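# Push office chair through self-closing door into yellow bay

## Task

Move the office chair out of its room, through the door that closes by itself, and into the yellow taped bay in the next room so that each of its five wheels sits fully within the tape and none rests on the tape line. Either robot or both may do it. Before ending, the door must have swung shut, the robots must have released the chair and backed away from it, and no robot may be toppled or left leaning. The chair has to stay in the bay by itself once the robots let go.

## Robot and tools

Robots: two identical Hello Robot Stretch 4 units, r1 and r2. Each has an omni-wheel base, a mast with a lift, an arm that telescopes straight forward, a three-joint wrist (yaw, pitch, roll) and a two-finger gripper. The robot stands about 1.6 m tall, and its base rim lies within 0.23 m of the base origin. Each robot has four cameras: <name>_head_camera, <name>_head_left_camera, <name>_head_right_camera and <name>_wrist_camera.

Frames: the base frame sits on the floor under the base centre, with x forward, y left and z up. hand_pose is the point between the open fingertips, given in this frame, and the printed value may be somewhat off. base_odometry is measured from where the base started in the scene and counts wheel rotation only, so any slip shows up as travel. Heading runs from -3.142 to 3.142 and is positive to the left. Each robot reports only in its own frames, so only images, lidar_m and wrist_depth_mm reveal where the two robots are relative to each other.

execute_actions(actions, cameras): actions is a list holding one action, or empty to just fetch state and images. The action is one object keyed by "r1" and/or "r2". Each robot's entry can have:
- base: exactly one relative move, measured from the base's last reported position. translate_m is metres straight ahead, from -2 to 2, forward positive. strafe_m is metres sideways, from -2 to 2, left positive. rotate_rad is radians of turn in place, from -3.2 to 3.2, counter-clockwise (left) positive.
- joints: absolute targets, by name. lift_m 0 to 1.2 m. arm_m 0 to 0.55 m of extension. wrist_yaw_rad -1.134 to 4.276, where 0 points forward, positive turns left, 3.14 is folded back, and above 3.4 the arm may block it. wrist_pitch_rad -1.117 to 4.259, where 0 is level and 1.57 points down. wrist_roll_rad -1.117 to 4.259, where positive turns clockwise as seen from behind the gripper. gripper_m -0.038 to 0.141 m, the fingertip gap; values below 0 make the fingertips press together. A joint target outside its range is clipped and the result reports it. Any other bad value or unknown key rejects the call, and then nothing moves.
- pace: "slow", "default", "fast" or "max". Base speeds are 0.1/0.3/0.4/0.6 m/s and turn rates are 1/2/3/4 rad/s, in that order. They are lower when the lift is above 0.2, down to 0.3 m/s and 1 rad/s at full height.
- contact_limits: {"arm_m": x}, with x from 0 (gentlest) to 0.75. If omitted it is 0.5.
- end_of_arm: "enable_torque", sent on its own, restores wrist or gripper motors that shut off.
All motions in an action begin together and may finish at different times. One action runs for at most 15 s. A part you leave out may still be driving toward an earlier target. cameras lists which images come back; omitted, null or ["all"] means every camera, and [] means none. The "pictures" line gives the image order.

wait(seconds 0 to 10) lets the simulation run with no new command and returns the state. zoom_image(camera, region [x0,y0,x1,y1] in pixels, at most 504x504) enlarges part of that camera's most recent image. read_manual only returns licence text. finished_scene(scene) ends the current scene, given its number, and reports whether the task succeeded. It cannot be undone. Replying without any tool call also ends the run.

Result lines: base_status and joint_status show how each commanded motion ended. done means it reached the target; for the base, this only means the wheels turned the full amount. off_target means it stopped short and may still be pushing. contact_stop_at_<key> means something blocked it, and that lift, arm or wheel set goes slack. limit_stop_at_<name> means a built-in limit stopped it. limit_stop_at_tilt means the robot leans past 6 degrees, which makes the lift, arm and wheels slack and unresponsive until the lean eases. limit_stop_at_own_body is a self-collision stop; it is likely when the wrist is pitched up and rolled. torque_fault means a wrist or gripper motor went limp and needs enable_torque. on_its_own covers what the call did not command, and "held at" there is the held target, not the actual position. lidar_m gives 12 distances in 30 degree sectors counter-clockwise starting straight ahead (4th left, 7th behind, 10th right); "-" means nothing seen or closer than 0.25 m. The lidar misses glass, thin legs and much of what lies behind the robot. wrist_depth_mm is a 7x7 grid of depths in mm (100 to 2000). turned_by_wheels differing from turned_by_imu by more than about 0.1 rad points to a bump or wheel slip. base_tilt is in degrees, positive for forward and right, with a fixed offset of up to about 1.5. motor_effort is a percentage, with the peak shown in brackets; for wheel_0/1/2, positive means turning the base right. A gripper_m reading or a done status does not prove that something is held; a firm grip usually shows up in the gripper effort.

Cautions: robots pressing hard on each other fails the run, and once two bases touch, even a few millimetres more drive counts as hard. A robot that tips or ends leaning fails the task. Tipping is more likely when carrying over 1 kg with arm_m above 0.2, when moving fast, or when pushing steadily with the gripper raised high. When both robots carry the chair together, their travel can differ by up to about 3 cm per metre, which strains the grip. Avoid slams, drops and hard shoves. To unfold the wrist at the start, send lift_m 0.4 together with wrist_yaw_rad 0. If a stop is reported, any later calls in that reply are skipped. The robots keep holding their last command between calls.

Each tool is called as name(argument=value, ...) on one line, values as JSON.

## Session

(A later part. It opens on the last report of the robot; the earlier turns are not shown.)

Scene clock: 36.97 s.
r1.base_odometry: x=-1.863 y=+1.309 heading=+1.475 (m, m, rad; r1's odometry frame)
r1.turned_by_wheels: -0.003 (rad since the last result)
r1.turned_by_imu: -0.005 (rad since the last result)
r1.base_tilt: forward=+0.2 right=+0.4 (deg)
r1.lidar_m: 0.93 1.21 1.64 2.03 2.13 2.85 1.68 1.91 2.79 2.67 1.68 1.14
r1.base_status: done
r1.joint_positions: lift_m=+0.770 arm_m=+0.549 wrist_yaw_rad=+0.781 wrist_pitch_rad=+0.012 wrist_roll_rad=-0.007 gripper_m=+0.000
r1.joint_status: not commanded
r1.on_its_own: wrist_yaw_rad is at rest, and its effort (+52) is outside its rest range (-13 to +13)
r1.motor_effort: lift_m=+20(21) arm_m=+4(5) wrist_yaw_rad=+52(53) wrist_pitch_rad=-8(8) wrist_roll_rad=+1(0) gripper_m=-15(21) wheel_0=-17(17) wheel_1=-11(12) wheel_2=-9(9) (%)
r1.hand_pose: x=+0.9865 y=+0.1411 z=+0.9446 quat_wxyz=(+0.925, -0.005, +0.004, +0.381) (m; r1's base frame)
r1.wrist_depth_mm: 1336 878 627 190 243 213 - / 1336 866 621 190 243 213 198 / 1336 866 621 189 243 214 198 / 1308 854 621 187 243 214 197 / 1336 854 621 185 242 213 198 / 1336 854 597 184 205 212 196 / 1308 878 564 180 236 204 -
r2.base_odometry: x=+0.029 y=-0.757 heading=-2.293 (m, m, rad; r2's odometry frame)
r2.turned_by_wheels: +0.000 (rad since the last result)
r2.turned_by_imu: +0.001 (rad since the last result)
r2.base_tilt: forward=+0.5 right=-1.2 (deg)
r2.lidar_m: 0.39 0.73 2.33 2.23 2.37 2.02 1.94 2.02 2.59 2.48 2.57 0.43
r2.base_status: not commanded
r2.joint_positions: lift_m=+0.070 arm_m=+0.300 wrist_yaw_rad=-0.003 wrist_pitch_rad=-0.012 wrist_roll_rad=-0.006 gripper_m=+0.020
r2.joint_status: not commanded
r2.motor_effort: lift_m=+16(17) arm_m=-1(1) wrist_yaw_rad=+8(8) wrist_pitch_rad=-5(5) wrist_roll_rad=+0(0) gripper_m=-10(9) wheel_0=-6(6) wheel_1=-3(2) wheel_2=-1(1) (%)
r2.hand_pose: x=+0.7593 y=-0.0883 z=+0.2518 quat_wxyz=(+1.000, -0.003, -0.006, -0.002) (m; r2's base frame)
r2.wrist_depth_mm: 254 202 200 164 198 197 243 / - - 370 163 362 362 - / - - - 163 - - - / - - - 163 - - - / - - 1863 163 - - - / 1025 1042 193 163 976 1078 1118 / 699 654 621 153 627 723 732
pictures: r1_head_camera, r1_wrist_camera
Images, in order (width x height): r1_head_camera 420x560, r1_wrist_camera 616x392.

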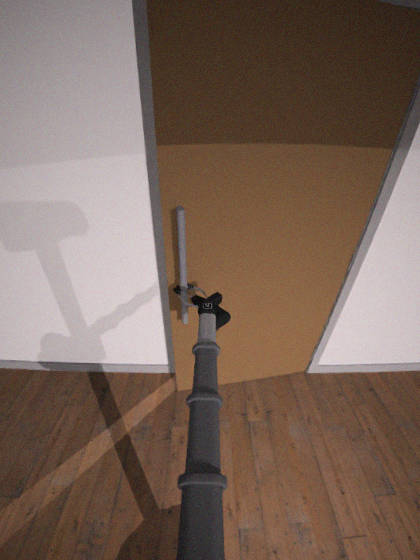

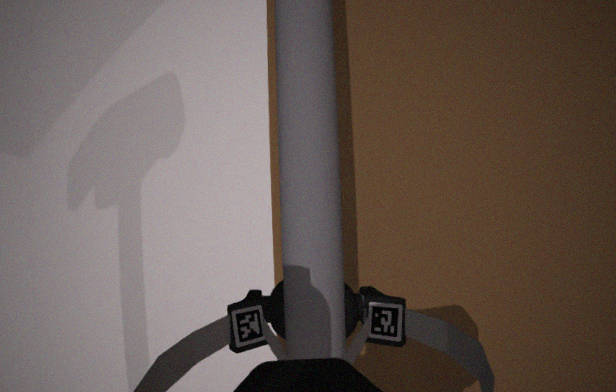

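execute_actions(actions=[{"r1":{"base":{"strafe_m":-0.048},"joints":{"gripper_m":-0.015},"pace":"slow"}}], cameras=[])

execute_actions(actions=[{"r1":{"base":{"translate_m":-0.11},"pace":"slow"}}], cameras=[])

execute_actions(actions=[{"r1":{"base":{"strafe_m":-0.035},"pace":"slow"}}], cameras=[])

execute_actions(actions=[{"r1":{"base":{"translate_m":-0.08},"pace":"slow"}}], cameras=[])

execute_actions(actions=[{"r1":{"base":{"strafe_m":-0.07},"joints":{"arm_m":0.45},"pace":"slow"}}], cameras=[])

Scene clock: 39.07 s.
r1.base_odometry: x=-1.816 y=+1.305 heading=+1.479 (m, m, rad; r1's odometry frame)
r1.turned_by_wheels: +0.005 (rad since the last result)
r1.turned_by_imu: +0.006 (rad since the last result)
r1.base_tilt: forward=+0.3 right=+0.5 (deg)
r1.lidar_m: 0.90 1.22 1.65 2.08 2.17 2.95 1.65 1.94 2.72 2.62 1.66 1.13
r1.base_status: done
r1.joint_positions: lift_m=+0.770 arm_m=+0.549 wrist_yaw_rad=+0.824 wrist_pitch_rad=+0.012 wrist_roll_rad=-0.007 gripper_m=-0.014
r1.joint_status: all done
r1.on_its_own: wrist_yaw_rad is at rest, and its effort (-70) is outside its rest range (-13 to +13)
r1.motor_effort: lift_m=+21(21) arm_m=+4(4) wrist_yaw_rad=-70(69) wrist_pitch_rad=-9(9) wrist_roll_rad=+0(0) gripper_m=-23(23) wheel_0=+29(30) wheel_1=+12(14) wheel_2=+19(19) (%)
r1.hand_pose: x=+0.9802 y=+0.1524 z=+0.9445 quat_wxyz=(+0.916, -0.006, +0.004, +0.401) (m; r1's base frame)
r1.wrist_depth_mm: 1756 1060 699 244 224 195 - / 1756 1042 699 244 224 195 179 / 1708 1042 691 243 224 196 180 / 1708 1042 691 186 224 196 180 / 1708 1042 699 182 224 195 180 / 1756 1060 187 179 214 195 179 / 1708 158 182 172 218 189 -
r2.base_odometry: x=+0.029 y=-0.757 heading=-2.293 (m, m, rad; r2's odometry frame)
r2.turned_by_wheels: +0.000 (rad since the last result)
r2.turned_by_imu: +0.001 (rad since the last result)
r2.base_tilt: forward=+0.4 right=-1.3 (deg)
r2.lidar_m: 0.40 0.69 2.33 2.24 2.37 2.04 1.94 2.02 2.57 2.49 2.60 0.44
r2.base_status: not commanded
r2.joint_positions: lift_m=+0.070 arm_m=+0.300 wrist_yaw_rad=-0.003 wrist_pitch_rad=-0.012 wrist_roll_rad=-0.006 gripper_m=+0.020
r2.joint_status: not commanded
r2.motor_effort: lift_m=+16(17) arm_m=-1(2) wrist_yaw_rad=+7(8) wrist_pitch_rad=-5(5) wrist_roll_rad=+1(1) gripper_m=-10(9) wheel_0=-7(6) wheel_1=-3(2) wheel_2=-1(1) (%)
r2.hand_pose: x=+0.7593 y=-0.0883 z=+0.2518 quat_wxyz=(+1.000, -0.003, -0.006, -0.002) (m; r2's base frame)
r2.wrist_depth_mm: 253 202 200 164 197 198 244 / - - 368 163 364 357 - / - - - 163 - - - / - - - 163 - - - / - - 1921 163 - - - / 1042 1025 193 162 960 1098 1118 / 699 654 627 152 627 723 741
pictures: none
No camera images: the call's "cameras" was empty. Leave "cameras" out to get every camera's image.

Scene clock: 41.53 s.
r1.base_odometry: x=-1.826 y=+1.195 heading=+1.478 (m, m, rad; r1's odometry frame)
r1.turned_by_wheels: -0.001 (rad since the last result)
r1.turned_by_imu: -0.001 (rad since the last result)
r1.base_tilt: forward=+0.2 right=+0.7 (deg)
r1.lidar_m: 0.90 1.34 1.80 2.07 2.18 2.96 1.53 1.74 2.75 2.61 1.82 1.18
r1.base_status: done
r1.joint_positions: lift_m=+0.770 arm_m=+0.549 wrist_yaw_rad=+0.793 wrist_pitch_rad=+0.012 wrist_roll_rad=-0.007 gripper_m=-0.015
r1.joint_status: not commanded
r1.on_its_own: wrist_yaw_rad is at rest, and its effort (+16) is outside its rest range (-13 to +13)
r1.motor_effort: lift_m=+21(21) arm_m=+4(4) wrist_yaw_rad=+16(72) wrist_pitch_rad=-10(9) wrist_roll_rad=+2(2) gripper_m=-15(25) wheel_0=-5(29) wheel_1=-5(14) wheel_2=-2(23) (%)
r1.hand_pose: x=+0.9849 y=+0.1442 z=+0.9445 quat_wxyz=(+0.922, -0.005, +0.004, +0.386) (m; r1's base frame)
r1.wrist_depth_mm: 1808 1229 842 175 231 209 - / 1808 1182 842 173 230 208 195 / 1708 1182 842 171 230 208 196 / 1708 1182 842 169 229 208 195 / 1756 1182 842 169 229 208 195 / 1756 1182 842 169 220 207 194 / 1756 1229 181 150 224 200 -
r2.base_odometry: x=+0.029 y=-0.757 heading=-2.293 (m, m, rad; r2's odometry frame)
r2.turned_by_wheels: +0.000 (rad since the last result)
r2.turned_by_imu: +0.001 (rad since the last result)
r2.base_tilt: forward=+0.5 right=-1.2 (deg)
r2.lidar_m: 0.38 0.73 2.33 2.24 2.35 2.03 1.94 2.01 2.60 2.48 2.60 0.43
r2.base_status: not commanded
r2.joint_positions: lift_m=+0.070 arm_m=+0.300 wrist_yaw_rad=-0.003 wrist_pitch_rad=-0.012 wrist_roll_rad=-0.006 gripper_m=+0.020
r2.joint_status: not commanded
r2.motor_effort: lift_m=+17(16) arm_m=-1(2) wrist_yaw_rad=+7(8) wrist_pitch_rad=-5(5) wrist_roll_rad=+0(0) gripper_m=-10(9) wheel_0=-7(7) wheel_1=-2(2) wheel_2=-2(1) (%)
r2.hand_pose: x=+0.7593 y=-0.0883 z=+0.2518 quat_wxyz=(+1.000, -0.003, -0.006, -0.002) (m; r2's base frame)
r2.wrist_depth_mm: 253 203 200 163 197 197 244 / - - 368 163 364 364 - / - - - 163 - - - / - - - 163 - - - / - - 1808 163 - - - / 1025 1042 192 163 960 1098 1098 / 699 654 627 152 627 723 741
pictures: none
No camera images: the call's "cameras" was empty. Leave "cameras" out to get every camera's image.

Scene clock: 42.93 s.
r1.base_odometry: x=-1.791 y=+1.192 heading=+1.482 (m, m, rad; r1's odometry frame)
r1.turned_by_wheels: +0.004 (rad since the last result)
r1.turned_by_imu: +0.004 (rad since the last result)
r1.base_tilt: forward=+0.1 right=+0.4 (deg)
r1.lidar_m: 0.91 1.30 1.83 2.11 2.21 2.99 1.53 1.87 2.68 2.59 1.86 1.19
r1.base_status: done
r1.joint_positions: lift_m=+0.770 arm_m=+0.549 wrist_yaw_rad=+0.820 wrist_pitch_rad=+0.012 wrist_roll_rad=-0.007 gripper_m=-0.015
r1.joint_status: not commanded
r1.on_its_own: wrist_yaw_rad is at rest, and its effort (-60) is outside its rest range (-13 to +13)
r1.motor_effort: lift_m=+20(21) arm_m=+4(4) wrist_yaw_rad=-60(58) wrist_pitch_rad=-9(8) wrist_roll_rad=-1(0) gripper_m=-18(17) wheel_0=+23(24) wheel_1=+11(13) wheel_2=+14(14) (%)
r1.hand_pose: x=+0.9810 y=+0.1512 z=+0.9445 quat_wxyz=(+0.917, -0.006, +0.004, +0.398) (m; r1's base frame)
r1.wrist_depth_mm: 1863 1366 917 240 225 202 - / 1863 1366 904 239 224 202 188 / 1808 1366 904 180 224 202 189 / 1808 1336 904 176 224 202 188 / 1808 1336 904 173 224 201 188 / 1756 1336 188 171 219 200 187 / 1756 1366 271 166 168 196 -
r2.base_odometry: x=+0.029 y=-0.757 heading=-2.293 (m, m, rad; r2's odometry frame)
r2.turned_by_wheels: +0.000 (rad since the last result)
r2.turned_by_imu: +0.000 (rad since the last result)
r2.base_tilt: forward=+0.5 right=-1.2 (deg)
r2.lidar_m: 0.39 0.72 2.33 2.24 2.36 2.04 1.93 2.03 2.59 2.50 2.59 0.42
r2.base_status: not commanded
r2.joint_positions: lift_m=+0.070 arm_m=+0.300 wrist_yaw_rad=-0.003 wrist_pitch_rad=-0.012 wrist_roll_rad=-0.006 gripper_m=+0.020
r2.joint_status: not commanded
r2.motor_effort: lift_m=+17(16) arm_m=-1(1) wrist_yaw_rad=+8(7) wrist_pitch_rad=-5(5) wrist_roll_rad=+0(0) gripper_m=-8(9) wheel_0=-7(6) wheel_1=-2(2) wheel_2=-1(1) (%)
r2.hand_pose: x=+0.7593 y=-0.0883 z=+0.2518 quat_wxyz=(+1.000, -0.003, -0.006, -0.002) (m; r2's base frame)
r2.wrist_depth_mm: 254 204 200 163 198 197 243 / - - 370 164 364 364 - / - - - 163 - - - / - - - 163 - - - / - - 1921 163 - - - / 1042 1042 193 163 976 1078 1118 / 699 654 621 153 627 715 723
pictures: none
No camera images: the call's "cameras" was empty. Leave "cameras" out to get every camera's image.

Scene clock: 45.00 s.
r1.base_odometry: x=-1.798 y=+1.112 heading=+1.481 (m, m, rad; r1's odometry frame)
r1.turned_by_wheels: -0.001 (rad since the last result)
r1.turned_by_imu: -0.002 (rad since the last result)
r1.base_tilt: forward=+0.2 right=+0.5 (deg)
r1.lidar_m: 0.90 1.39 1.92 2.12 2.20 2.97 1.44 1.69 2.71 2.59 1.96 1.24
r1.base_status: done
r1.joint_positions: lift_m=+0.770 arm_m=+0.549 wrist_yaw_rad=+0.789 wrist_pitch_rad=+0.012 wrist_roll_rad=-0.007 gripper_m=-0.015
r1.joint_status: not commanded
r1.on_its_own: wrist_yaw_rad is at rest, and its effort (+27) is outside its rest range (-13 to +13)
r1.motor_effort: lift_m=+21(20) arm_m=+4(4) wrist_yaw_rad=+27(57) wrist_pitch_rad=-9(9) wrist_roll_rad=+1(1) gripper_m=-14(18) wheel_0=-9(20) wheel_1=-7(10) wheel_2=-1(21) (%)
r1.hand_pose: x=+0.9854 y=+0.1432 z=+0.9446 quat_wxyz=(+0.923, -0.005, +0.004, +0.384) (m; r1's base frame)
r1.wrist_depth_mm: 1863 1397 991 173 235 217 - / 1863 1397 976 171 235 217 206 / 1863 1397 976 171 235 216 206 / 1863 1366 976 170 234 216 206 / 1863 1397 976 171 233 216 205 / 1808 1397 976 168 224 214 204 / 1808 1397 263 164 229 208 -
r2.base_odometry: x=+0.029 y=-0.757 heading=-2.293 (m, m, rad; r2's odometry frame)
r2.turned_by_wheels: +0.000 (rad since the last result)
r2.turned_by_imu: +0.001 (rad since the last result)
r2.base_tilt: forward=+0.4 right=-1.1 (deg)
r2.lidar_m: 0.38 0.73 2.31 2.23 2.35 2.04 1.94 2.02 2.61 2.48 2.60 0.41
r2.base_status: not commanded
r2.joint_positions: lift_m=+0.070 arm_m=+0.300 wrist_yaw_rad=-0.003 wrist_pitch_rad=-0.012 wrist_roll_rad=-0.006 gripper_m=+0.020
r2.joint_status: not commanded
r2.motor_effort: lift_m=+17(16) arm_m=-1(1) wrist_yaw_rad=+8(7) wrist_pitch_rad=-5(5) wrist_roll_rad=+1(1) gripper_m=-9(9) wheel_0=-7(6) wheel_1=-2(2) wheel_2=-1(1) (%)
r2.hand_pose: x=+0.7593 y=-0.0883 z=+0.2518 quat_wxyz=(+1.000, -0.003, -0.006, -0.002) (m; r2's base frame)
r2.wrist_depth_mm: 253 202 200 164 198 196 244 / - - 370 163 364 364 - / - - - 163 - - - / - - - 163 - - - / - - 1708 163 - - - / 1060 1042 193 163 976 1078 1098 / 699 654 621 152 627 723 723
pictures: none
No camera images: the call's "cameras" was empty. Leave "cameras" out to get every camera's image.

Scene clock: 47.30 s.
r1.base_odometry: x=-1.729 y=+1.106 heading=+1.481 (m, m, rad; r1's odometry frame)
r1.turned_by_wheels: +0.000 (rad since the last result)
r1.turned_by_imu: +0.000 (rad since the last result)
r1.base_tilt: forward=+0.2 right=+0.5 (deg)
r1.lidar_m: 0.82 1.38 1.92 2.19 2.27 3.07 1.43 3.60 2.64 2.53 1.97 1.21
r1.base_status: done
r1.joint_positions: lift_m=+0.770 arm_m=+0.452 wrist_yaw_rad=+0.798 wrist_pitch_rad=+0.012 wrist_roll_rad=-0.007 gripper_m=-0.015
r1.joint_status: all done
r1.motor_effort: lift_m=+21(20) arm_m=-9(12) wrist_yaw_rad=+3(31) wrist_pitch_rad=-6(9) wrist_roll_rad=+1(0) gripper_m=-15(17) wheel_0=+1(10) wheel_1=-1(9) wheel_2=+4(7) (%)
r1.hand_pose: x=+0.8865 y=+0.1455 z=+0.9446 quat_wxyz=(+0.921, -0.005, +0.004, +0.389) (m; r1's base frame)
r1.wrist_depth_mm: 1983 1708 268 173 240 227 - / 1863 1708 267 173 239 226 219 / 1921 1708 266 173 238 226 217 / 1921 1661 264 172 237 225 216 / 1921 1708 263 170 236 224 216 / 1863 1708 1182 168 232 223 216 / 1863 1756 183 165 230 219 -
r2.base_odometry: x=+0.029 y=-0.757 heading=-2.293 (m, m, rad; r2's odometry frame)
r2.turned_by_wheels: +0.000 (rad since the last result)
r2.turned_by_imu: +0.001 (rad since the last result)
r2.base_tilt: forward=+0.5 right=-1.2 (deg)
r2.lidar_m: 0.41 0.73 2.32 2.24 2.33 2.03 1.95 2.02 2.61 2.49 2.59 0.43
r2.base_status: not commanded
r2.joint_positions: lift_m=+0.070 arm_m=+0.300 wrist_yaw_rad=-0.003 wrist_pitch_rad=-0.012 wrist_roll_rad=-0.006 gripper_m=+0.020
r2.joint_status: not commanded
r2.motor_effort: lift_m=+17(17) arm_m=-1(1) wrist_yaw_rad=+8(7) wrist_pitch_rad=-5(5) wrist_roll_rad=+1(0) gripper_m=-9(8) wheel_0=-6(6) wheel_1=-3(2) wheel_2=-1(1) (%)
r2.hand_pose: x=+0.7593 y=-0.0883 z=+0.2518 quat_wxyz=(+1.000, -0.003, -0.006, -0.002) (m; r2's base frame)
r2.wrist_depth_mm: 253 203 200 163 197 197 244 / - - 368 163 359 364 - / - - - 163 - - - / - - - 163 - - - / - - 1708 163 - - - / 1042 1025 193 163 976 1078 1078 / 707 654 621 153 627 707 732
pictures: none
No camera images: the call's "cameras" was empty. Leave "cameras" out to get every camera's image.

On model (p .45, q .158; arm=.90−p).

execute_actions(actions=[{"r1":{"base":{"strafe_m":-0.083},"joints":{"arm_m":0.34},"pace":"slow"}}], cameras=[])

execute_actions(actions=[{"r1":{"base":{"strafe_m":-0.166},"joints":{"arm_m":0.2},"pace":"slow"}}], cameras=[])

execute_actions(actions=[{"r1":{"base":{"strafe_m":-0.2},"joints":{"arm_m":0.1},"pace":"slow"}}], cameras=["r1_head_camera"])

Scene clock: 50.13 s.
r1.base_odometry: x=-1.646 y=+1.099 heading=+1.481 (m, m, rad; r1's odometry frame)
r1.turned_by_wheels: +0.000 (rad since the last result)
r1.turned_by_imu: +0.000 (rad since the last result)
r1.base_tilt: forward=+0.2 right=+0.5 (deg)
r1.lidar_m: 0.70 0.76 1.93 2.26 2.38 3.21 1.43 3.49 2.54 2.43 1.95 1.20
r1.base_status: done
r1.joint_positions: lift_m=+0.770 arm_m=+0.342 wrist_yaw_rad=+0.795 wrist_pitch_rad=+0.012 wrist_roll_rad=-0.007 gripper_m=-0.015
r1.joint_status: all done
r1.motor_effort: lift_m=+21(21) arm_m=-10(10) wrist_yaw_rad=+11(32) wrist_pitch_rad=-9(7) wrist_roll_rad=+2(1) gripper_m=-14(17) wheel_0=-1(16) wheel_1=-1(7) wheel_2=+3(8) (%)
r1.hand_pose: x=+0.7770 y=+0.1448 z=+0.9446 quat_wxyz=(+0.922, -0.006, +0.004, +0.387) (m; r1's base frame)
r1.wrist_depth_mm: 1983 - 257 175 249 244 - / 1983 1983 256 174 247 243 239 / 1983 1983 255 172 246 241 239 / 1983 1921 254 170 246 241 237 / 1921 1983 253 169 244 239 236 / 1921 1983 251 168 242 238 235 / 1921 1983 182 165 241 236 -
r2.base_odometry: x=+0.029 y=-0.757 heading=-2.293 (m, m, rad; r2's odometry frame)
r2.turned_by_wheels: +0.000 (rad since the last result)
r2.turned_by_imu: +0.001 (rad since the last result)
r2.base_tilt: forward=+0.5 right=-1.0 (deg)
r2.lidar_m: 0.39 0.72 2.33 2.23 2.37 2.02 1.94 2.04 2.60 2.49 2.60 0.43
r2.base_status: not commanded
r2.joint_positions: lift_m=+0.070 arm_m=+0.300 wrist_yaw_rad=-0.003 wrist_pitch_rad=-0.012 wrist_roll_rad=-0.006 gripper_m=+0.020
r2.joint_status: not commanded
r2.motor_effort: lift_m=+16(16) arm_m=-1(1) wrist_yaw_rad=+8(8) wrist_pitch_rad=-5(5) wrist_roll_rad=+0(0) gripper_m=-12(8) wheel_0=-6(6) wheel_1=-3(2) wheel_2=-1(1) (%)
r2.hand_pose: x=+0.7593 y=-0.0883 z=+0.2518 quat_wxyz=(+1.000, -0.003, -0.006, -0.002) (m; r2's base frame)
r2.wrist_depth_mm: 254 202 200 164 197 196 243 / - - 370 163 362 362 - / - - - 163 - - - / - - - 163 - - - / - - 1756 163 - - - / 1025 1042 192 163 976 1098 1098 / 699 654 621 152 634 723 732
pictures: none
No camera images: the call's "cameras" was empty. Leave "cameras" out to get every camera's image.

Scene clock: 52.93 s.
r1.base_odometry: x=-1.481 y=+1.084 heading=+1.481 (m, m, rad; r1's odometry frame)
r1.turned_by_wheels: +0.000 (rad since the last result)
r1.turned_by_imu: -0.001 (rad since the last result)
r1.base_tilt: forward=+0.2 right=+0.4 (deg)
r1.lidar_m: 0.58 0.60 1.93 2.43 2.53 3.44 1.44 3.24 2.38 2.27 1.97 1.32
r1.base_status: done
r1.joint_positions: lift_m=+0.770 arm_m=+0.202 wrist_yaw_rad=+0.798 wrist_pitch_rad=+0.013 wrist_roll_rad=-0.007 gripper_m=-0.015
r1.joint_status: all done
r1.motor_effort: lift_m=+21(21) arm_m=-9(11) wrist_yaw_rad=+2(12) wrist_pitch_rad=-10(9) wrist_roll_rad=+1(0) gripper_m=-15(15) wheel_0=+1(6) wheel_1=-3(4) wheel_2=+2(4) (%)
r1.hand_pose: x=+0.6365 y=+0.1456 z=+0.9444 quat_wxyz=(+0.921, -0.006, +0.005, +0.389) (m; r1's base frame)
r1.wrist_depth_mm: - - 247 173 266 278 287 / - - 246 173 265 274 285 / - - 245 172 263 273 282 / - - 243 172 262 271 279 / - - 241 170 259 270 278 / - - 236 168 256 267 277 / - - 183 165 253 267 274
r2.base_odometry: x=+0.029 y=-0.757 heading=-2.293 (m, m, rad; r2's odometry frame)
r2.turned_by_wheels: +0.000 (rad since the last result)
r2.turned_by_imu: +0.001 (rad since the last result)
r2.base_tilt: forward=+0.5 right=-1.2 (deg)
r2.lidar_m: 0.38 0.72 2.34 2.23 2.38 2.03 1.94 2.02 2.59 2.49 2.60 0.43
r2.base_status: not commanded
r2.joint_positions: lift_m=+0.070 arm_m=+0.300 wrist_yaw_rad=-0.003 wrist_pitch_rad=-0.012 wrist_roll_rad=-0.006 gripper_m=+0.020
r2.joint_status: not commanded
r2.motor_effort: lift_m=+17(16) arm_m=-1(1) wrist_yaw_rad=+8(9) wrist_pitch_rad=-5(5) wrist_roll_rad=+0(0) gripper_m=-8(9) wheel_0=-7(6) wheel_1=-2(3) wheel_2=-1(1) (%)
r2.hand_pose: x=+0.7593 y=-0.0883 z=+0.2518 quat_wxyz=(+1.000, -0.003, -0.006, -0.002) (m; r2's base frame)
r2.wrist_depth_mm: 253 203 200 163 198 198 244 / - - 368 163 362 357 - / - - - 163 - - - / - - - 163 - - - / - - - 163 - - - / 1025 1025 193 163 976 1078 1078 / 715 668 621 153 640 723 732
pictures: none
No camera images: the call's "cameras" was empty. Leave "cameras" out to get every camera's image.

Scene clock: 56.07 s.
r1.base_odometry: x=-1.282 y=+1.066 heading=+1.482 (m, m, rad; r1's odometry frame)
r1.turned_by_wheels: +0.001 (rad since the last result)
r1.turned_by_imu: -0.003 (rad since the last result)
r1.base_tilt: forward=+0.1 right=+0.4 (deg)
r1.lidar_m: 0.48 0.47 1.94 2.63 2.74 1.63 1.47 2.99 2.15 2.06 1.95 1.41
r1.base_status: done
r1.joint_positions: lift_m=+0.770 arm_m=+0.101 wrist_yaw_rad=+0.805 wrist_pitch_rad=+0.013 wrist_roll_rad=-0.007 gripper_m=-0.015
r1.joint_status: all done
r1.on_its_own: wrist_yaw_rad is at rest, and its effort (-16) is outside its rest range (-13 to +13)
r1.motor_effort: lift_m=+20(21) arm_m=-8(15) wrist_yaw_rad=-16(51) wrist_pitch_rad=-11(12) wrist_roll_rad=+0(1) gripper_m=-15(19) wheel_0=+4(10) wheel_1=-2(13) wheel_2=+4(6) (%)
r1.hand_pose: x=+0.5353 y=+0.1473 z=+0.9444 quat_wxyz=(+0.920, -0.006, +0.005, +0.392) (m; r1's base frame)
r1.wrist_depth_mm: - - 238 175 293 332 370 / - - 236 173 291 327 364 / - - 235 172 287 324 357 / - - 234 170 285 319 353 / - - 235 170 283 317 351 / - - 225 170 279 315 345 / - - 224 153 270 314 347
r2.base_odometry: x=+0.029 y=-0.757 heading=-2.293 (m, m, rad; r2's odometry frame)
r2.turned_by_wheels: +0.000 (rad since the last result)
r2.turned_by_imu: +0.001 (rad since the last result)
r2.base_tilt: forward=+0.5 right=-1.2 (deg)
r2.lidar_m: 0.39 0.75 2.31 2.23 2.37 2.01 1.93 2.02 2.57 2.47 2.59 0.41
r2.base_status: not commanded
r2.joint_positions: lift_m=+0.070 arm_m=+0.300 wrist_yaw_rad=-0.003 wrist_pitch_rad=-0.012 wrist_roll_rad=-0.006 gripper_m=+0.020
r2.joint_status: not commanded
r2.motor_effort: lift_m=+16(16) arm_m=-1(1) wrist_yaw_rad=+8(7) wrist_pitch_rad=-5(5) wrist_roll_rad=+1(1) gripper_m=-8(10) wheel_0=-7(6) wheel_1=-2(2) wheel_2=-1(1) (%)
r2.hand_pose: x=+0.7593 y=-0.0883 z=+0.2518 quat_wxyz=(+1.000, -0.003, -0.006, -0.002) (m; r2's base frame)
r2.wrist_depth_mm: 255 202 200 163 197 198 244 / - - 370 163 362 359 - / - - - 163 - - - / - - - 163 - - - / - - - 163 1756 - - / 1042 1008 193 163 976 1078 1118 / 699 654 615 152 627 732 723
pictures: r1_head_camera
Images, in order (width x height): r1_head_camera 420x560.

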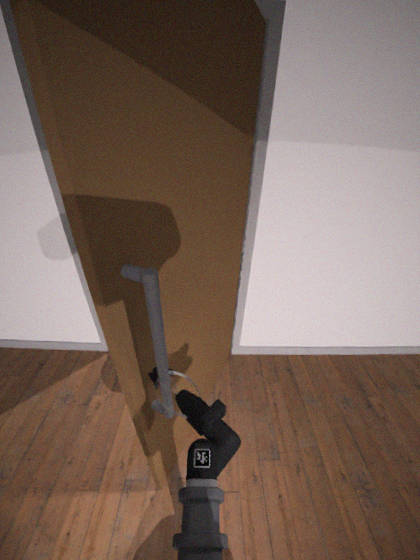

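execute_actions(actions=[{"r1":{"base":{"strafe_m":-0.15},"joints":{"arm_m":0.08,"wrist_yaw_rad":0.92},"pace":"slow"}}], cameras=[])

execute_actions(actions=[{"r1":{"base":{"strafe_m":-0.3},"joints":{"wrist_yaw_rad":1.04},"pace":"slow"},"r2":{"base":{"translate_m":0.6}}}], cameras=["r1_head_camera","r2_head_camera"])

Scene clock: 59.03 s.
r1.base_odometry: x=-1.132 y=+1.053 heading=+1.483 (m, m, rad; r1's odometry frame)
r1.turned_by_wheels: +0.001 (rad since the last result)
r1.turned_by_imu: -0.013 (rad since the last result)
r1.base_tilt: forward=+0.1 right=+0.6 (deg)
r1.lidar_m: 0.64 0.43 1.88 2.77 2.87 1.48 1.51 2.79 2.02 1.93 1.98 1.41
r1.base_status: done
r1.joint_positions: lift_m=+0.770 arm_m=+0.081 wrist_yaw_rad=+0.929 wrist_pitch_rad=+0.012 wrist_roll_rad=-0.007 gripper_m=-0.015
r1.joint_status: all done
r1.on_its_own: wrist_yaw_rad is at rest, and its effort (-28) is outside its rest range (-13 to +13)
r1.motor_effort: lift_m=+21(20) arm_m=-6(17) wrist_yaw_rad=-28(57) wrist_pitch_rad=-9(13) wrist_roll_rad=+0(2) gripper_m=-15(23) wheel_0=+6(7) wheel_1=+1(15) wheel_2=+4(6) (%)
r1.hand_pose: x=+0.4947 y=+0.1788 z=+0.9445 quat_wxyz=(+0.894, -0.006, +0.004, +0.448) (m; r1's base frame)
r1.wrist_depth_mm: - 229 237 179 297 340 382 / - 228 236 176 294 334 375 / - 226 235 173 291 330 370 / - 224 233 171 289 325 368 / - 223 232 170 286 324 359 / - - 223 168 283 320 357 / - - 225 165 182 319 355
r2.base_odometry: x=+0.029 y=-0.757 heading=-2.293 (m, m, rad; r2's odometry frame)
r2.turned_by_wheels: +0.000 (rad since the last result)
r2.turned_by_imu: +0.001 (rad since the last result)
r2.base_tilt: forward=+0.5 right=-1.1 (deg)
r2.lidar_m: 0.39 0.72 2.32 2.23 2.35 2.04 1.93 2.03 2.61 2.47 2.60 0.41
r2.base_status: not commanded
r2.joint_positions: lift_m=+0.070 arm_m=+0.300 wrist_yaw_rad=-0.003 wrist_pitch_rad=-0.012 wrist_roll_rad=-0.006 gripper_m=+0.020
r2.joint_status: not commanded
r2.motor_effort: lift_m=+16(16) arm_m=-1(1) wrist_yaw_rad=+8(8) wrist_pitch_rad=-5(5) wrist_roll_rad=+1(1) gripper_m=-8(9) wheel_0=-6(6) wheel_1=-2(2) wheel_2=-1(1) (%)
r2.hand_pose: x=+0.7593 y=-0.0883 z=+0.2518 quat_wxyz=(+1.000, -0.003, -0.006, -0.002) (m; r2's base frame)
r2.wrist_depth_mm: 254 202 200 163 197 197 243 / - - 370 163 362 359 - / - - - 163 - - - / - - - 163 - - - / - - - 163 1756 - - / 1042 1060 193 163 976 1060 1118 / 699 654 621 153 627 723 741
pictures: none
No camera images: the call's "cameras" was empty. Leave "cameras" out to get every camera's image.

Scene clock: 63.17 s.
r1.base_odometry: x=-0.834 y=+1.027 heading=+1.483 (m, m, rad; r1's odometry frame)
r1.turned_by_wheels: +0.001 (rad since the last result)
r1.turned_by_imu: +0.001 (rad since the last result)
r1.base_tilt: forward=+0.0 right=+0.5 (deg)
r1.lidar_m: 0.94 0.40 1.93 3.07 3.20 1.11 - 2.37 1.70 1.63 1.69 1.43
r1.base_status: done
r1.joint_positions: lift_m=+0.770 arm_m=+0.081 wrist_yaw_rad=+1.049 wrist_pitch_rad=+0.012 wrist_roll_rad=-0.007 gripper_m=-0.015
r1.joint_status: all done
r1.on_its_own: wrist_yaw_rad is at rest, and its effort (-29) is outside its rest range (-13 to +13)
r1.motor_effort: lift_m=+21(20) arm_m=-6(6) wrist_yaw_rad=-29(39) wrist_pitch_rad=-8(11) wrist_roll_rad=+0(0) gripper_m=-14(20) wheel_0=+6(13) wheel_1=+0(7) wheel_2=+2(6) (%)
r1.hand_pose: x=+0.4714 y=+0.2066 z=+0.9446 quat_wxyz=(+0.865, -0.006, +0.004, +0.501) (m; r1's base frame)
r1.wrist_depth_mm: - 216 234 178 330 415 512 / - 215 233 175 325 404 512 / - 214 231 173 320 397 504 / - 213 229 171 315 392 488 / - 211 227 169 314 387 480 / - 209 216 168 310 382 466 / - 199 218 165 181 379 466
r2.base_odometry: x=-0.368 y=-1.207 heading=-2.292 (m, m, rad; r2's odometry frame)
r2.turned_by_wheels: +0.001 (rad since the last result)
r2.turned_by_imu: -0.002 (rad since the last result)
r2.base_tilt: forward=+0.5 right=-1.2 (deg)
r2.lidar_m: 0.35 0.70 2.38 2.22 2.33 2.65 2.54 2.65 2.60 2.49 2.58 0.39
r2.base_status: done
r2.joint_positions: lift_m=+0.070 arm_m=+0.299 wrist_yaw_rad=-0.001 wrist_pitch_rad=-0.012 wrist_roll_rad=-0.006 gripper_m=+0.020
r2.joint_status: not commanded
r2.motor_effort: lift_m=+17(17) arm_m=+6(6) wrist_yaw_rad=+2(45) wrist_pitch_rad=-7(8) wrist_roll_rad=+0(0) gripper_m=-7(9) wheel_0=+4(9) wheel_1=+2(6) wheel_2=+1(18) (%)
r2.hand_pose: x=+0.7582 y=-0.0878 z=+0.2516 quat_wxyz=(+1.000, -0.003, -0.006, -0.001) (m; r2's base frame)
r2.wrist_depth_mm: 257 253 191 118 190 247 248 / - - 343 118 336 - - / - - - 118 - - - / - - - 119 - - - / 1921 - 1430 119 1756 1229 1255 / 1008 1042 178 119 191 1042 1078 / 699 609 178 118 180 668 715
pictures: r1_head_camera, r2_head_camera
Images, in order (width x height): r1_head_camera 420x560, r2_head_camera 420x560.

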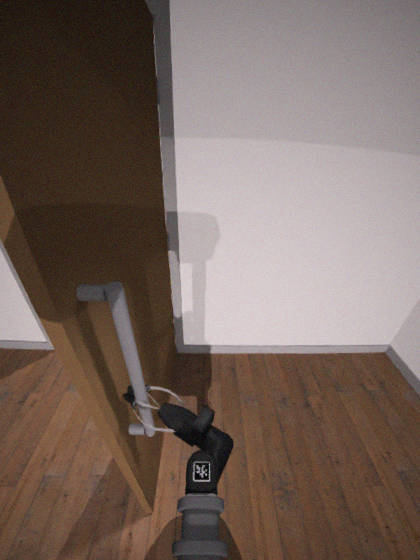

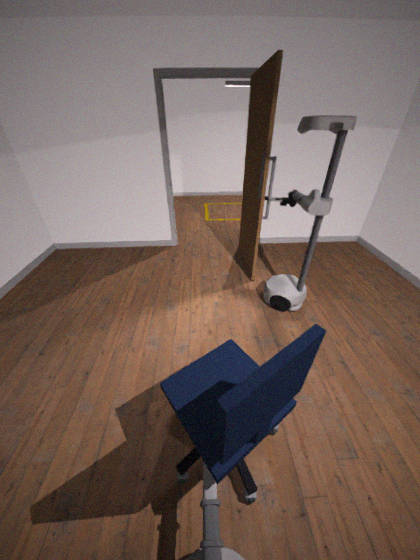

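execute_actions(actions=[{"r2":{"base":{"translate_m":2.0}}}], cameras=["r2_head_camera"])

Scene clock: 71.43 s.
r1.base_odometry: x=-0.834 y=+1.027 heading=+1.483 (m, m, rad; r1's odometry frame)
r1.turned_by_wheels: +0.000 (rad since the last result)
r1.turned_by_imu: -0.002 (rad since the last result)
r1.base_tilt: forward=+0.3 right=+0.5 (deg)
r1.lidar_m: 0.92 0.40 0.68 0.63 3.20 4.34 - 2.39 1.71 1.62 1.69 1.42
r1.base_status: not commanded
r1.joint_positions: lift_m=+0.770 arm_m=+0.081 wrist_yaw_rad=+1.049 wrist_pitch_rad=+0.012 wrist_roll_rad=-0.007 gripper_m=-0.015
r1.joint_status: not commanded
r1.on_its_own: wrist_yaw_rad is at rest, and its effort (-26) is outside its rest range (-13 to +13)
r1.motor_effort: lift_m=+21(21) arm_m=-6(6) wrist_yaw_rad=-26(26) wrist_pitch_rad=-8(9) wrist_roll_rad=+1(1) gripper_m=-14(15) wheel_0=+6(6) wheel_1=+0(0) wheel_2=+2(2) (%)
r1.hand_pose: x=+0.4714 y=+0.2066 z=+0.9446 quat_wxyz=(+0.865, -0.006, +0.004, +0.501) (m; r1's base frame)
r1.wrist_depth_mm: - 216 234 178 330 413 512 / - 216 233 175 325 404 512 / - 214 231 173 320 397 500 / - 213 229 171 317 392 488 / - 211 227 169 314 387 480 / - 209 216 168 309 384 466 / - 199 219 165 181 379 462
r2.base_odometry: x=-1.687 y=-2.710 heading=-2.292 (m, m, rad; r2's odometry frame)
r2.turned_by_wheels: +0.001 (rad since the last result)
r2.turned_by_imu: +0.022 (rad since the last result)
r2.base_tilt: forward=+0.5 right=-1.1 (deg)
r2.lidar_m: 0.37 0.61 1.86 2.26 2.35 3.26 - 3.50 0.69 0.65 0.64 0.36
r2.base_status: done
r2.joint_positions: lift_m=+0.070 arm_m=+0.299 wrist_yaw_rad=+0.004 wrist_pitch_rad=-0.012 wrist_roll_rad=-0.006 gripper_m=+0.020
r2.joint_status: not commanded
r2.motor_effort: lift_m=+17(17) arm_m=+6(6) wrist_yaw_rad=-11(15) wrist_pitch_rad=-5(7) wrist_roll_rad=+0(0) gripper_m=-6(7) wheel_0=+5(13) wheel_1=+3(8) wheel_2=+1(14) (%)
r2.hand_pose: x=+0.7586 y=-0.0864 z=+0.2517 quat_wxyz=(+1.000, -0.003, -0.006, +0.002) (m; r2's base frame)
r2.wrist_depth_mm: 258 252 137 120 202 248 247 / 732 - 135 120 370 - 741 / 732 - 135 120 - - 741 / 741 - 134 120 - - 741 / 732 - 133 121 - - 723 / 723 1008 132 121 960 1078 732 / 699 169 131 119 621 715 676
pictures: r2_head_camera
Images, in order (width x height): r2_head_camera 420x560.

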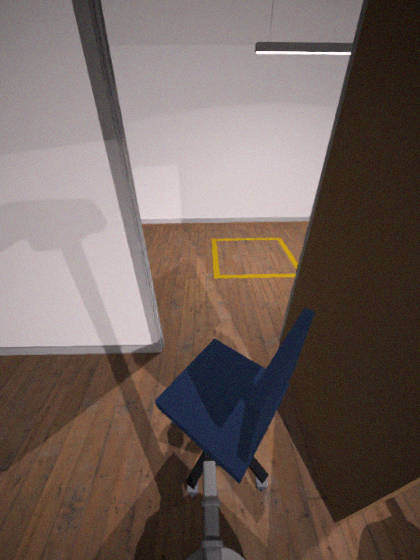

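execute_actions(actions=[{"r2":{"base":{"translate_m":2.0}}}], cameras=["r2_head_camera"])

execute_actions(actions=[{"r1":{"joints":{"gripper_m":0.1}},"r2":{"base":{"strafe_m":-0.58},"pace":"slow"}}], cameras=["r2_head_camera","r1_head_left_camera"])

Scene clock: 79.83 s.
r1.base_odometry: x=-0.834 y=+1.027 heading=+1.483 (m, m, rad; r1's odometry frame)
r1.turned_by_wheels: +0.000 (rad since the last result)
r1.turned_by_imu: -0.002 (rad since the last result)
r1.base_tilt: forward=+0.3 right=+0.5 (deg)
r1.lidar_m: 0.92 0.42 1.95 3.09 3.17 4.30 - 2.36 1.70 1.61 1.67 1.44
r1.base_status: not commanded
r1.joint_positions: lift_m=+0.770 arm_m=+0.081 wrist_yaw_rad=+1.049 wrist_pitch_rad=+0.012 wrist_roll_rad=-0.007 gripper_m=-0.015
r1.joint_status: not commanded
r1.on_its_own: wrist_yaw_rad is at rest, and its effort (-28) is outside its rest range (-13 to +13)
r1.motor_effort: lift_m=+20(21) arm_m=-6(6) wrist_yaw_rad=-28(29) wrist_pitch_rad=-9(9) wrist_roll_rad=-1(0) gripper_m=-14(15) wheel_0=+6(6) wheel_1=+0(0) wheel_2=+2(2) (%)
r1.hand_pose: x=+0.4714 y=+0.2066 z=+0.9446 quat_wxyz=(+0.865, -0.006, +0.004, +0.501) (m; r1's base frame)
r1.wrist_depth_mm: - 216 233 178 330 415 512 / - 216 232 175 327 404 512 / - 214 231 173 322 397 500 / - 213 229 171 317 389 488 / - 212 228 170 314 387 480 / - 209 216 168 310 382 466 / - 199 219 165 181 379 466
r2.base_odometry: x=-3.006 y=-4.213 heading=-2.291 (m, m, rad; r2's odometry frame)
r2.turned_by_wheels: +0.000 (rad since the last result)
r2.turned_by_imu: +0.010 (rad since the last result)
r2.base_tilt: forward=+0.4 right=-1.2 (deg)
r2.lidar_m: 0.41 0.56 2.31 2.16 0.81 0.68 - 0.93 0.89 2.51 2.68 0.39
r2.base_status: done
r2.joint_positions: lift_m=+0.070 arm_m=+0.299 wrist_yaw_rad=+0.000 wrist_pitch_rad=-0.012 wrist_roll_rad=-0.006 gripper_m=+0.020
r2.joint_status: not commanded
r2.motor_effort: lift_m=+18(17) arm_m=+6(6) wrist_yaw_rad=-2(12) wrist_pitch_rad=-6(6) wrist_roll_rad=+0(1) gripper_m=-7(8) wheel_0=+1(11) wheel_1=+0(8) wheel_2=+2(9) (%)
r2.hand_pose: x=+0.7583 y=-0.0874 z=+0.2517 quat_wxyz=(+1.000, -0.003, -0.006, +0.000) (m; r2's base frame)
r2.wrist_depth_mm: 256 252 180 119 200 200 247 / 1661 1661 314 119 366 1661 1756 / 1618 1708 1708 119 1708 1756 1661 / 1708 1661 1661 119 1618 1708 1708 / 1661 1708 1464 119 1661 1756 1708 / 1025 1042 174 119 220 1118 1078 / 699 621 147 118 621 715 732
pictures: r2_head_camera
Images, in order (width x height): r2_head_camera 420x560.

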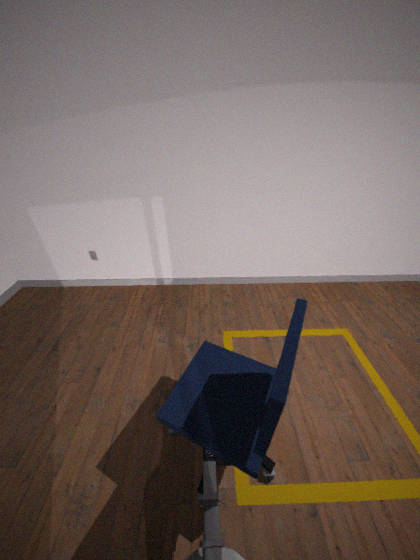

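Scene clock: 86.77 s.
r1.base_odometry: x=-0.833 y=+1.027 heading=+1.483 (m, m, rad; r1's odometry frame)
r1.turned_by_wheels: +0.000 (rad since the last result)
r1.turned_by_imu: -0.002 (rad since the last result)
r1.base_tilt: forward=+0.1 right=+0.6 (deg)
r1.lidar_m: 1.34 1.42 1.91 3.09 3.19 4.32 - 2.38 1.68 1.61 1.70 1.42
r1.base_status: not commanded
r1.joint_positions: lift_m=+0.770 arm_m=+0.081 wrist_yaw_rad=+1.040 wrist_pitch_rad=+0.012 wrist_roll_rad=-0.007 gripper_m=+0.100
r1.joint_status: all done
r1.motor_effort: lift_m=+20(20) arm_m=-5(6) wrist_yaw_rad=-4(29) wrist_pitch_rad=-8(7) wrist_roll_rad=-1(1) gripper_m=-2(14) wheel_0=+1(6) wheel_1=+0(0) wheel_2=+2(2) (%)
r1.hand_pose: x=+0.4732 y=+0.2046 z=+0.9446 quat_wxyz=(+0.868, -0.006, +0.004, +0.497) (m; r1's base frame)
r1.wrist_depth_mm: - - - 1921 1397 1078 917 / - - - 1921 1397 1098 904 / - - - 1863 1430 1098 917 / - - - 1921 1430 1098 917 / - - - 1921 1397 1098 917 / - - - 1983 212 1078 917 / - - - 150 1397 1060 904
r2.base_odometry: x=-3.443 y=-3.832 heading=-2.289 (m, m, rad; r2's odometry frame)
r2.turned_by_wheels: +0.002 (rad since the last result)
r2.turned_by_imu: +0.018 (rad since the last result)
r2.base_tilt: forward=+0.5 right=-1.1 (deg)
r2.lidar_m: 0.42 2.33 2.89 2.10 0.95 0.69 0.61 0.64 0.89 1.96 2.06 0.50
r2.base_status: done
r2.joint_positions: lift_m=+0.070 arm_m=+0.299 wrist_yaw_rad=+0.012 wrist_pitch_rad=-0.012 wrist_roll_rad=-0.006 gripper_m=+0.020
r2.joint_status: not commanded
r2.on_its_own: wrist_yaw_rad is at rest, and its effort (-36) is outside its rest range (-13 to +13)
r2.motor_effort: lift_m=+17(17) arm_m=+3(6) wrist_yaw_rad=-36(49) wrist_pitch_rad=-5(8) wrist_roll_rad=+1(0) gripper_m=-7(10) wheel_0=+13(20) wheel_1=+5(6) wheel_2=+9(14) (%)
r2.hand_pose: x=+0.7599 y=-0.0840 z=+0.2518 quat_wxyz=(+1.000, -0.003, -0.006, +0.006) (m; r2's base frame)
r2.wrist_depth_mm: 254 204 178 147 200 229 245 / 1661 1661 253 147 368 366 1661 / 1708 1661 1661 147 1618 1618 1661 / 1708 1708 1618 147 1661 1708 1618 / 1618 1618 1464 147 1618 1618 1661 / 1042 1042 180 147 946 1060 1060 / 699 621 179 145 430 715 723
pictures: r1_head_left_camera, r2_head_camera
Images, in order (width x height): r1_head_left_camera 420x672, r2_head_camera 420x560.

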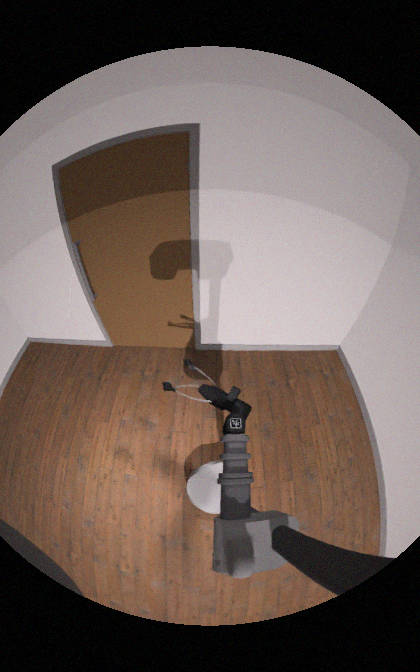

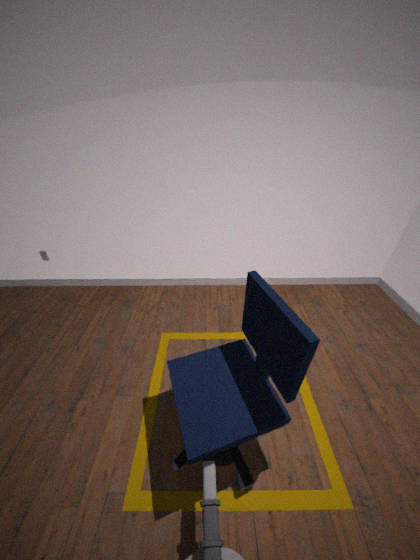

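execute_actions(actions=[{"r2":{"base":{"strafe_m":-0.06},"joints":{"arm_m":0.48},"pace":"slow"}}], cameras=[])

execute_actions(actions=[{"r2":{"joints":{"gripper_m":0.12}}}], cameras=[])

execute_actions(actions=[{"r2":{"base":{"translate_m":-0.3},"joints":{"arm_m":0},"pace":"fast"}}], cameras=["r2_head_camera","r2_wrist_camera"])

Scene clock: 90.23 s.
r1.base_odometry: x=-0.833 y=+1.027 heading=+1.483 (m, m, rad; r1's odometry frame)
r1.turned_by_wheels: +0.000 (rad since the last result)
r1.turned_by_imu: -0.001 (rad since the last result)
r1.base_tilt: forward=+0.2 right=+0.5 (deg)
r1.lidar_m: 1.35 1.41 1.91 3.09 3.19 4.31 - 2.37 1.69 1.61 1.70 1.43
r1.base_status: not commanded
r1.joint_positions: lift_m=+0.770 arm_m=+0.081 wrist_yaw_rad=+1.040 wrist_pitch_rad=+0.012 wrist_roll_rad=-0.007 gripper_m=+0.100
r1.joint_status: not commanded
r1.motor_effort: lift_m=+21(20) arm_m=-6(5) wrist_yaw_rad=-4(2) wrist_pitch_rad=-8(6) wrist_roll_rad=+1(1) gripper_m=-3(1) wheel_0=+1(1) wheel_1=+0(0) wheel_2=+2(2) (%)
r1.hand_pose: x=+0.4732 y=+0.2046 z=+0.9446 quat_wxyz=(+0.868, -0.006, +0.004, +0.497) (m; r1's base frame)
r1.wrist_depth_mm: - - - 1921 1397 1078 904 / - - - 1921 1397 1078 917 / - - - 1921 1397 1098 904 / - - - 1921 1430 1098 917 / - - - 1863 1397 1078 931 / - - - 1921 211 1118 917 / - - - 150 1430 1060 917
r2.base_odometry: x=-3.488 y=-3.792 heading=-2.290 (m, m, rad; r2's odometry frame)
r2.turned_by_wheels: -0.001 (rad since the last result)
r2.turned_by_imu: +0.000 (rad since the last result)
r2.base_tilt: forward=+0.5 right=-1.2 (deg)
r2.lidar_m: 0.59 2.29 2.94 2.10 0.96 0.71 0.60 0.62 0.89 1.90 1.99 0.58
r2.base_status: done
r2.joint_positions: lift_m=+0.070 arm_m=+0.478 wrist_yaw_rad=-0.012 wrist_pitch_rad=-0.012 wrist_roll_rad=-0.006 gripper_m=+0.020
r2.joint_status: all done
r2.on_its_own: wrist_yaw_rad is at rest, and its effort (+33) is outside its rest range (-13 to +13)
r2.motor_effort: lift_m=+17(17) arm_m=+9(13) wrist_yaw_rad=+33(33) wrist_pitch_rad=-5(5) wrist_roll_rad=+1(1) gripper_m=-6(8) wheel_0=-2(17) wheel_1=-1(5) wheel_2=-9(9) (%)
r2.hand_pose: x=+0.9367 y=-0.0909 z=+0.2518 quat_wxyz=(+1.000, -0.003, -0.006, -0.006) (m; r2's base frame)
r2.wrist_depth_mm: 257 207 191 118 177 200 245 / 1464 1464 343 118 249 366 1499 / 1537 1430 1464 118 1464 1499 1499 / 1464 1430 1430 118 1464 1499 1464 / 1464 1464 1499 118 1464 1464 1464 / 1042 1025 185 118 184 1078 1098 / 707 621 609 118 181 634 723
pictures: none
No camera images: the call's "cameras" was empty. Leave "cameras" out to get every camera's image.

Scene clock: 92.10 s.
r1.base_odometry: x=-0.833 y=+1.027 heading=+1.483 (m, m, rad; r1's odometry frame)
r1.turned_by_wheels: +0.000 (rad since the last result)
r1.turned_by_imu: -0.001 (rad since the last result)
r1.base_tilt: forward=+0.1 right=+0.5 (deg)
r1.lidar_m: 1.36 1.41 1.93 3.08 3.18 4.29 - 2.36 1.70 1.62 1.68 1.42
r1.base_status: not commanded
r1.joint_positions: lift_m=+0.770 arm_m=+0.081 wrist_yaw_rad=+1.040 wrist_pitch_rad=+0.012 wrist_roll_rad=-0.007 gripper_m=+0.100
r1.joint_status: not commanded
r1.motor_effort: lift_m=+20(20) arm_m=-6(6) wrist_yaw_rad=-3(1) wrist_pitch_rad=-9(8) wrist_roll_rad=+1(1) gripper_m=-4(2) wheel_0=+1(1) wheel_1=+0(0) wheel_2=+2(2) (%)
r1.hand_pose: x=+0.4732 y=+0.2046 z=+0.9446 quat_wxyz=(+0.868, -0.006, +0.004, +0.497) (m; r1's base frame)
r1.wrist_depth_mm: - - - 1921 1397 1078 904 / - - - 1921 1397 1098 917 / - - - 1921 1397 1098 917 / - - - 1921 1430 1098 931 / - - - 1921 1397 1098 931 / - - - 1983 211 1098 917 / - - - 150 1397 1042 917
r2.base_odometry: x=-3.488 y=-3.792 heading=-2.290 (m, m, rad; r2's odometry frame)
r2.turned_by_wheels: +0.000 (rad since the last result)
r2.turned_by_imu: +0.001 (rad since the last result)
r2.base_tilt: forward=+0.5 right=-1.1 (deg)
r2.lidar_m: 0.59 2.33 2.96 2.11 0.97 0.71 0.60 0.65 0.92 1.91 1.99 0.54
r2.base_status: not commanded
r2.joint_positions: lift_m=+0.070 arm_m=+0.478 wrist_yaw_rad=-0.009 wrist_pitch_rad=-0.012 wrist_roll_rad=-0.006 gripper_m=+0.120
r2.joint_status: all done
r2.on_its_own: wrist_yaw_rad is at rest, and its effort (+24) is outside its rest range (-13 to +13)
r2.motor_effort: lift_m=+17(17) arm_m=+8(9) wrist_yaw_rad=+24(35) wrist_pitch_rad=-5(5) wrist_roll_rad=+0(1) gripper_m=+0(6) wheel_0=-2(2) wheel_1=+0(1) wheel_2=-7(8) (%)
r2.hand_pose: x=+0.9371 y=-0.0899 z=+0.2518 quat_wxyz=(+1.000, -0.003, -0.006, -0.004) (m; r2's base frame)
r2.wrist_depth_mm: 257 220 204 132 178 200 246 / 1499 1464 379 132 249 366 1499 / 1430 1430 1499 132 1499 1499 1499 / 1430 1464 1499 133 1537 1464 1537 / 1430 1464 1499 132 1499 1499 1537 / 1025 946 866 133 213 976 1098 / 707 654 654 132 407 634 723
pictures: none
No camera images: the call's "cameras" was empty. Leave "cameras" out to get every camera's image.

Scene clock: 94.20 s.
r1.base_odometry: x=-0.833 y=+1.027 heading=+1.483 (m, m, rad; r1's odometry frame)
r1.turned_by_wheels: +0.000 (rad since the last result)
r1.turned_by_imu: -0.001 (rad since the last result)
r1.base_tilt: forward=+0.2 right=+0.5 (deg)
r1.lidar_m: 1.36 1.42 1.91 3.08 3.20 4.31 - 2.35 1.71 1.62 1.70 1.41
r1.base_status: not commanded
r1.joint_positions: lift_m=+0.770 arm_m=+0.081 wrist_yaw_rad=+1.040 wrist_pitch_rad=+0.012 wrist_roll_rad=-0.007 gripper_m=+0.100
r1.joint_status: not commanded
r1.motor_effort: lift_m=+21(20) arm_m=-5(5) wrist_yaw_rad=-4(1) wrist_pitch_rad=-8(8) wrist_roll_rad=-1(0) gripper_m=-2(3) wheel_0=+2(1) wheel_1=+0(0) wheel_2=+2(2) (%)
r1.hand_pose: x=+0.4732 y=+0.2046 z=+0.9446 quat_wxyz=(+0.868, -0.006, +0.004, +0.497) (m; r1's base frame)
r1.wrist_depth_mm: - - - 1921 1397 1078 904 / - - - 1921 1397 1098 917 / - - - 1921 1397 1098 931 / - - - 1921 1397 1098 931 / - - - 1921 1397 1118 917 / - - - 1921 212 1098 917 / - - - 150 1397 1042 917
r2.base_odometry: x=-3.290 y=-3.566 heading=-2.290 (m, m, rad; r2's odometry frame)
r2.turned_by_wheels: +0.000 (rad since the last result)
r2.turned_by_imu: +0.000 (rad since the last result)
r2.base_tilt: forward=+0.4 right=-1.1 (deg)
r2.lidar_m: 0.86 2.64 2.96 1.05 0.54 0.40 0.29 0.31 0.46 1.41 1.99 0.97
r2.base_status: done
r2.joint_positions: lift_m=+0.070 arm_m=+0.001 wrist_yaw_rad=+0.000 wrist_pitch_rad=-0.012 wrist_roll_rad=-0.006 gripper_m=+0.120
r2.joint_status: all done
r2.motor_effort: lift_m=+17(17) arm_m=-5(6) wrist_yaw_rad=-2(22) wrist_pitch_rad=-5(5) wrist_roll_rad=+1(1) gripper_m=+0(1) wheel_0=-1(7) wheel_1=+0(6) wheel_2=+1(7) (%)
r2.hand_pose: x=+0.4602 y=-0.0875 z=+0.2518 quat_wxyz=(+1.000, -0.003, -0.006, +0.000) (m; r2's base frame)
r2.wrist_depth_mm: - - - - 854 - - / - - - - - - - / - - 732 723 707 - - / - - - - - - - / - - - - - - - / 1042 215 831 891 223 1008 1118 / 707 661 661 147 668 676 741
pictures: r2_head_camera, r2_wrist_camera
Images, in order (width x height): r2_head_camera 420x560, r2_wrist_camera 616x392.

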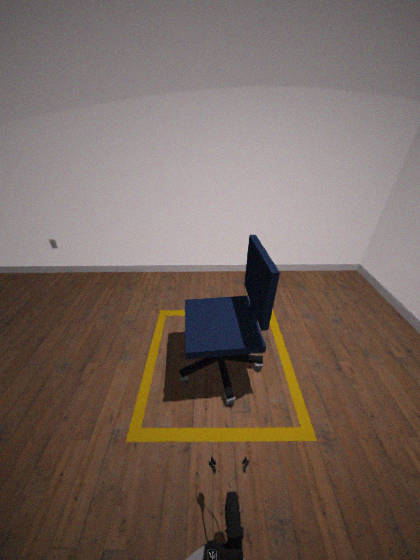

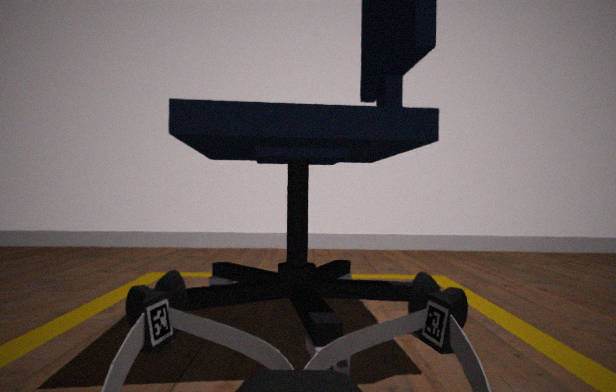

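finished_scene(scene=2)

The scene is finished: the task was done.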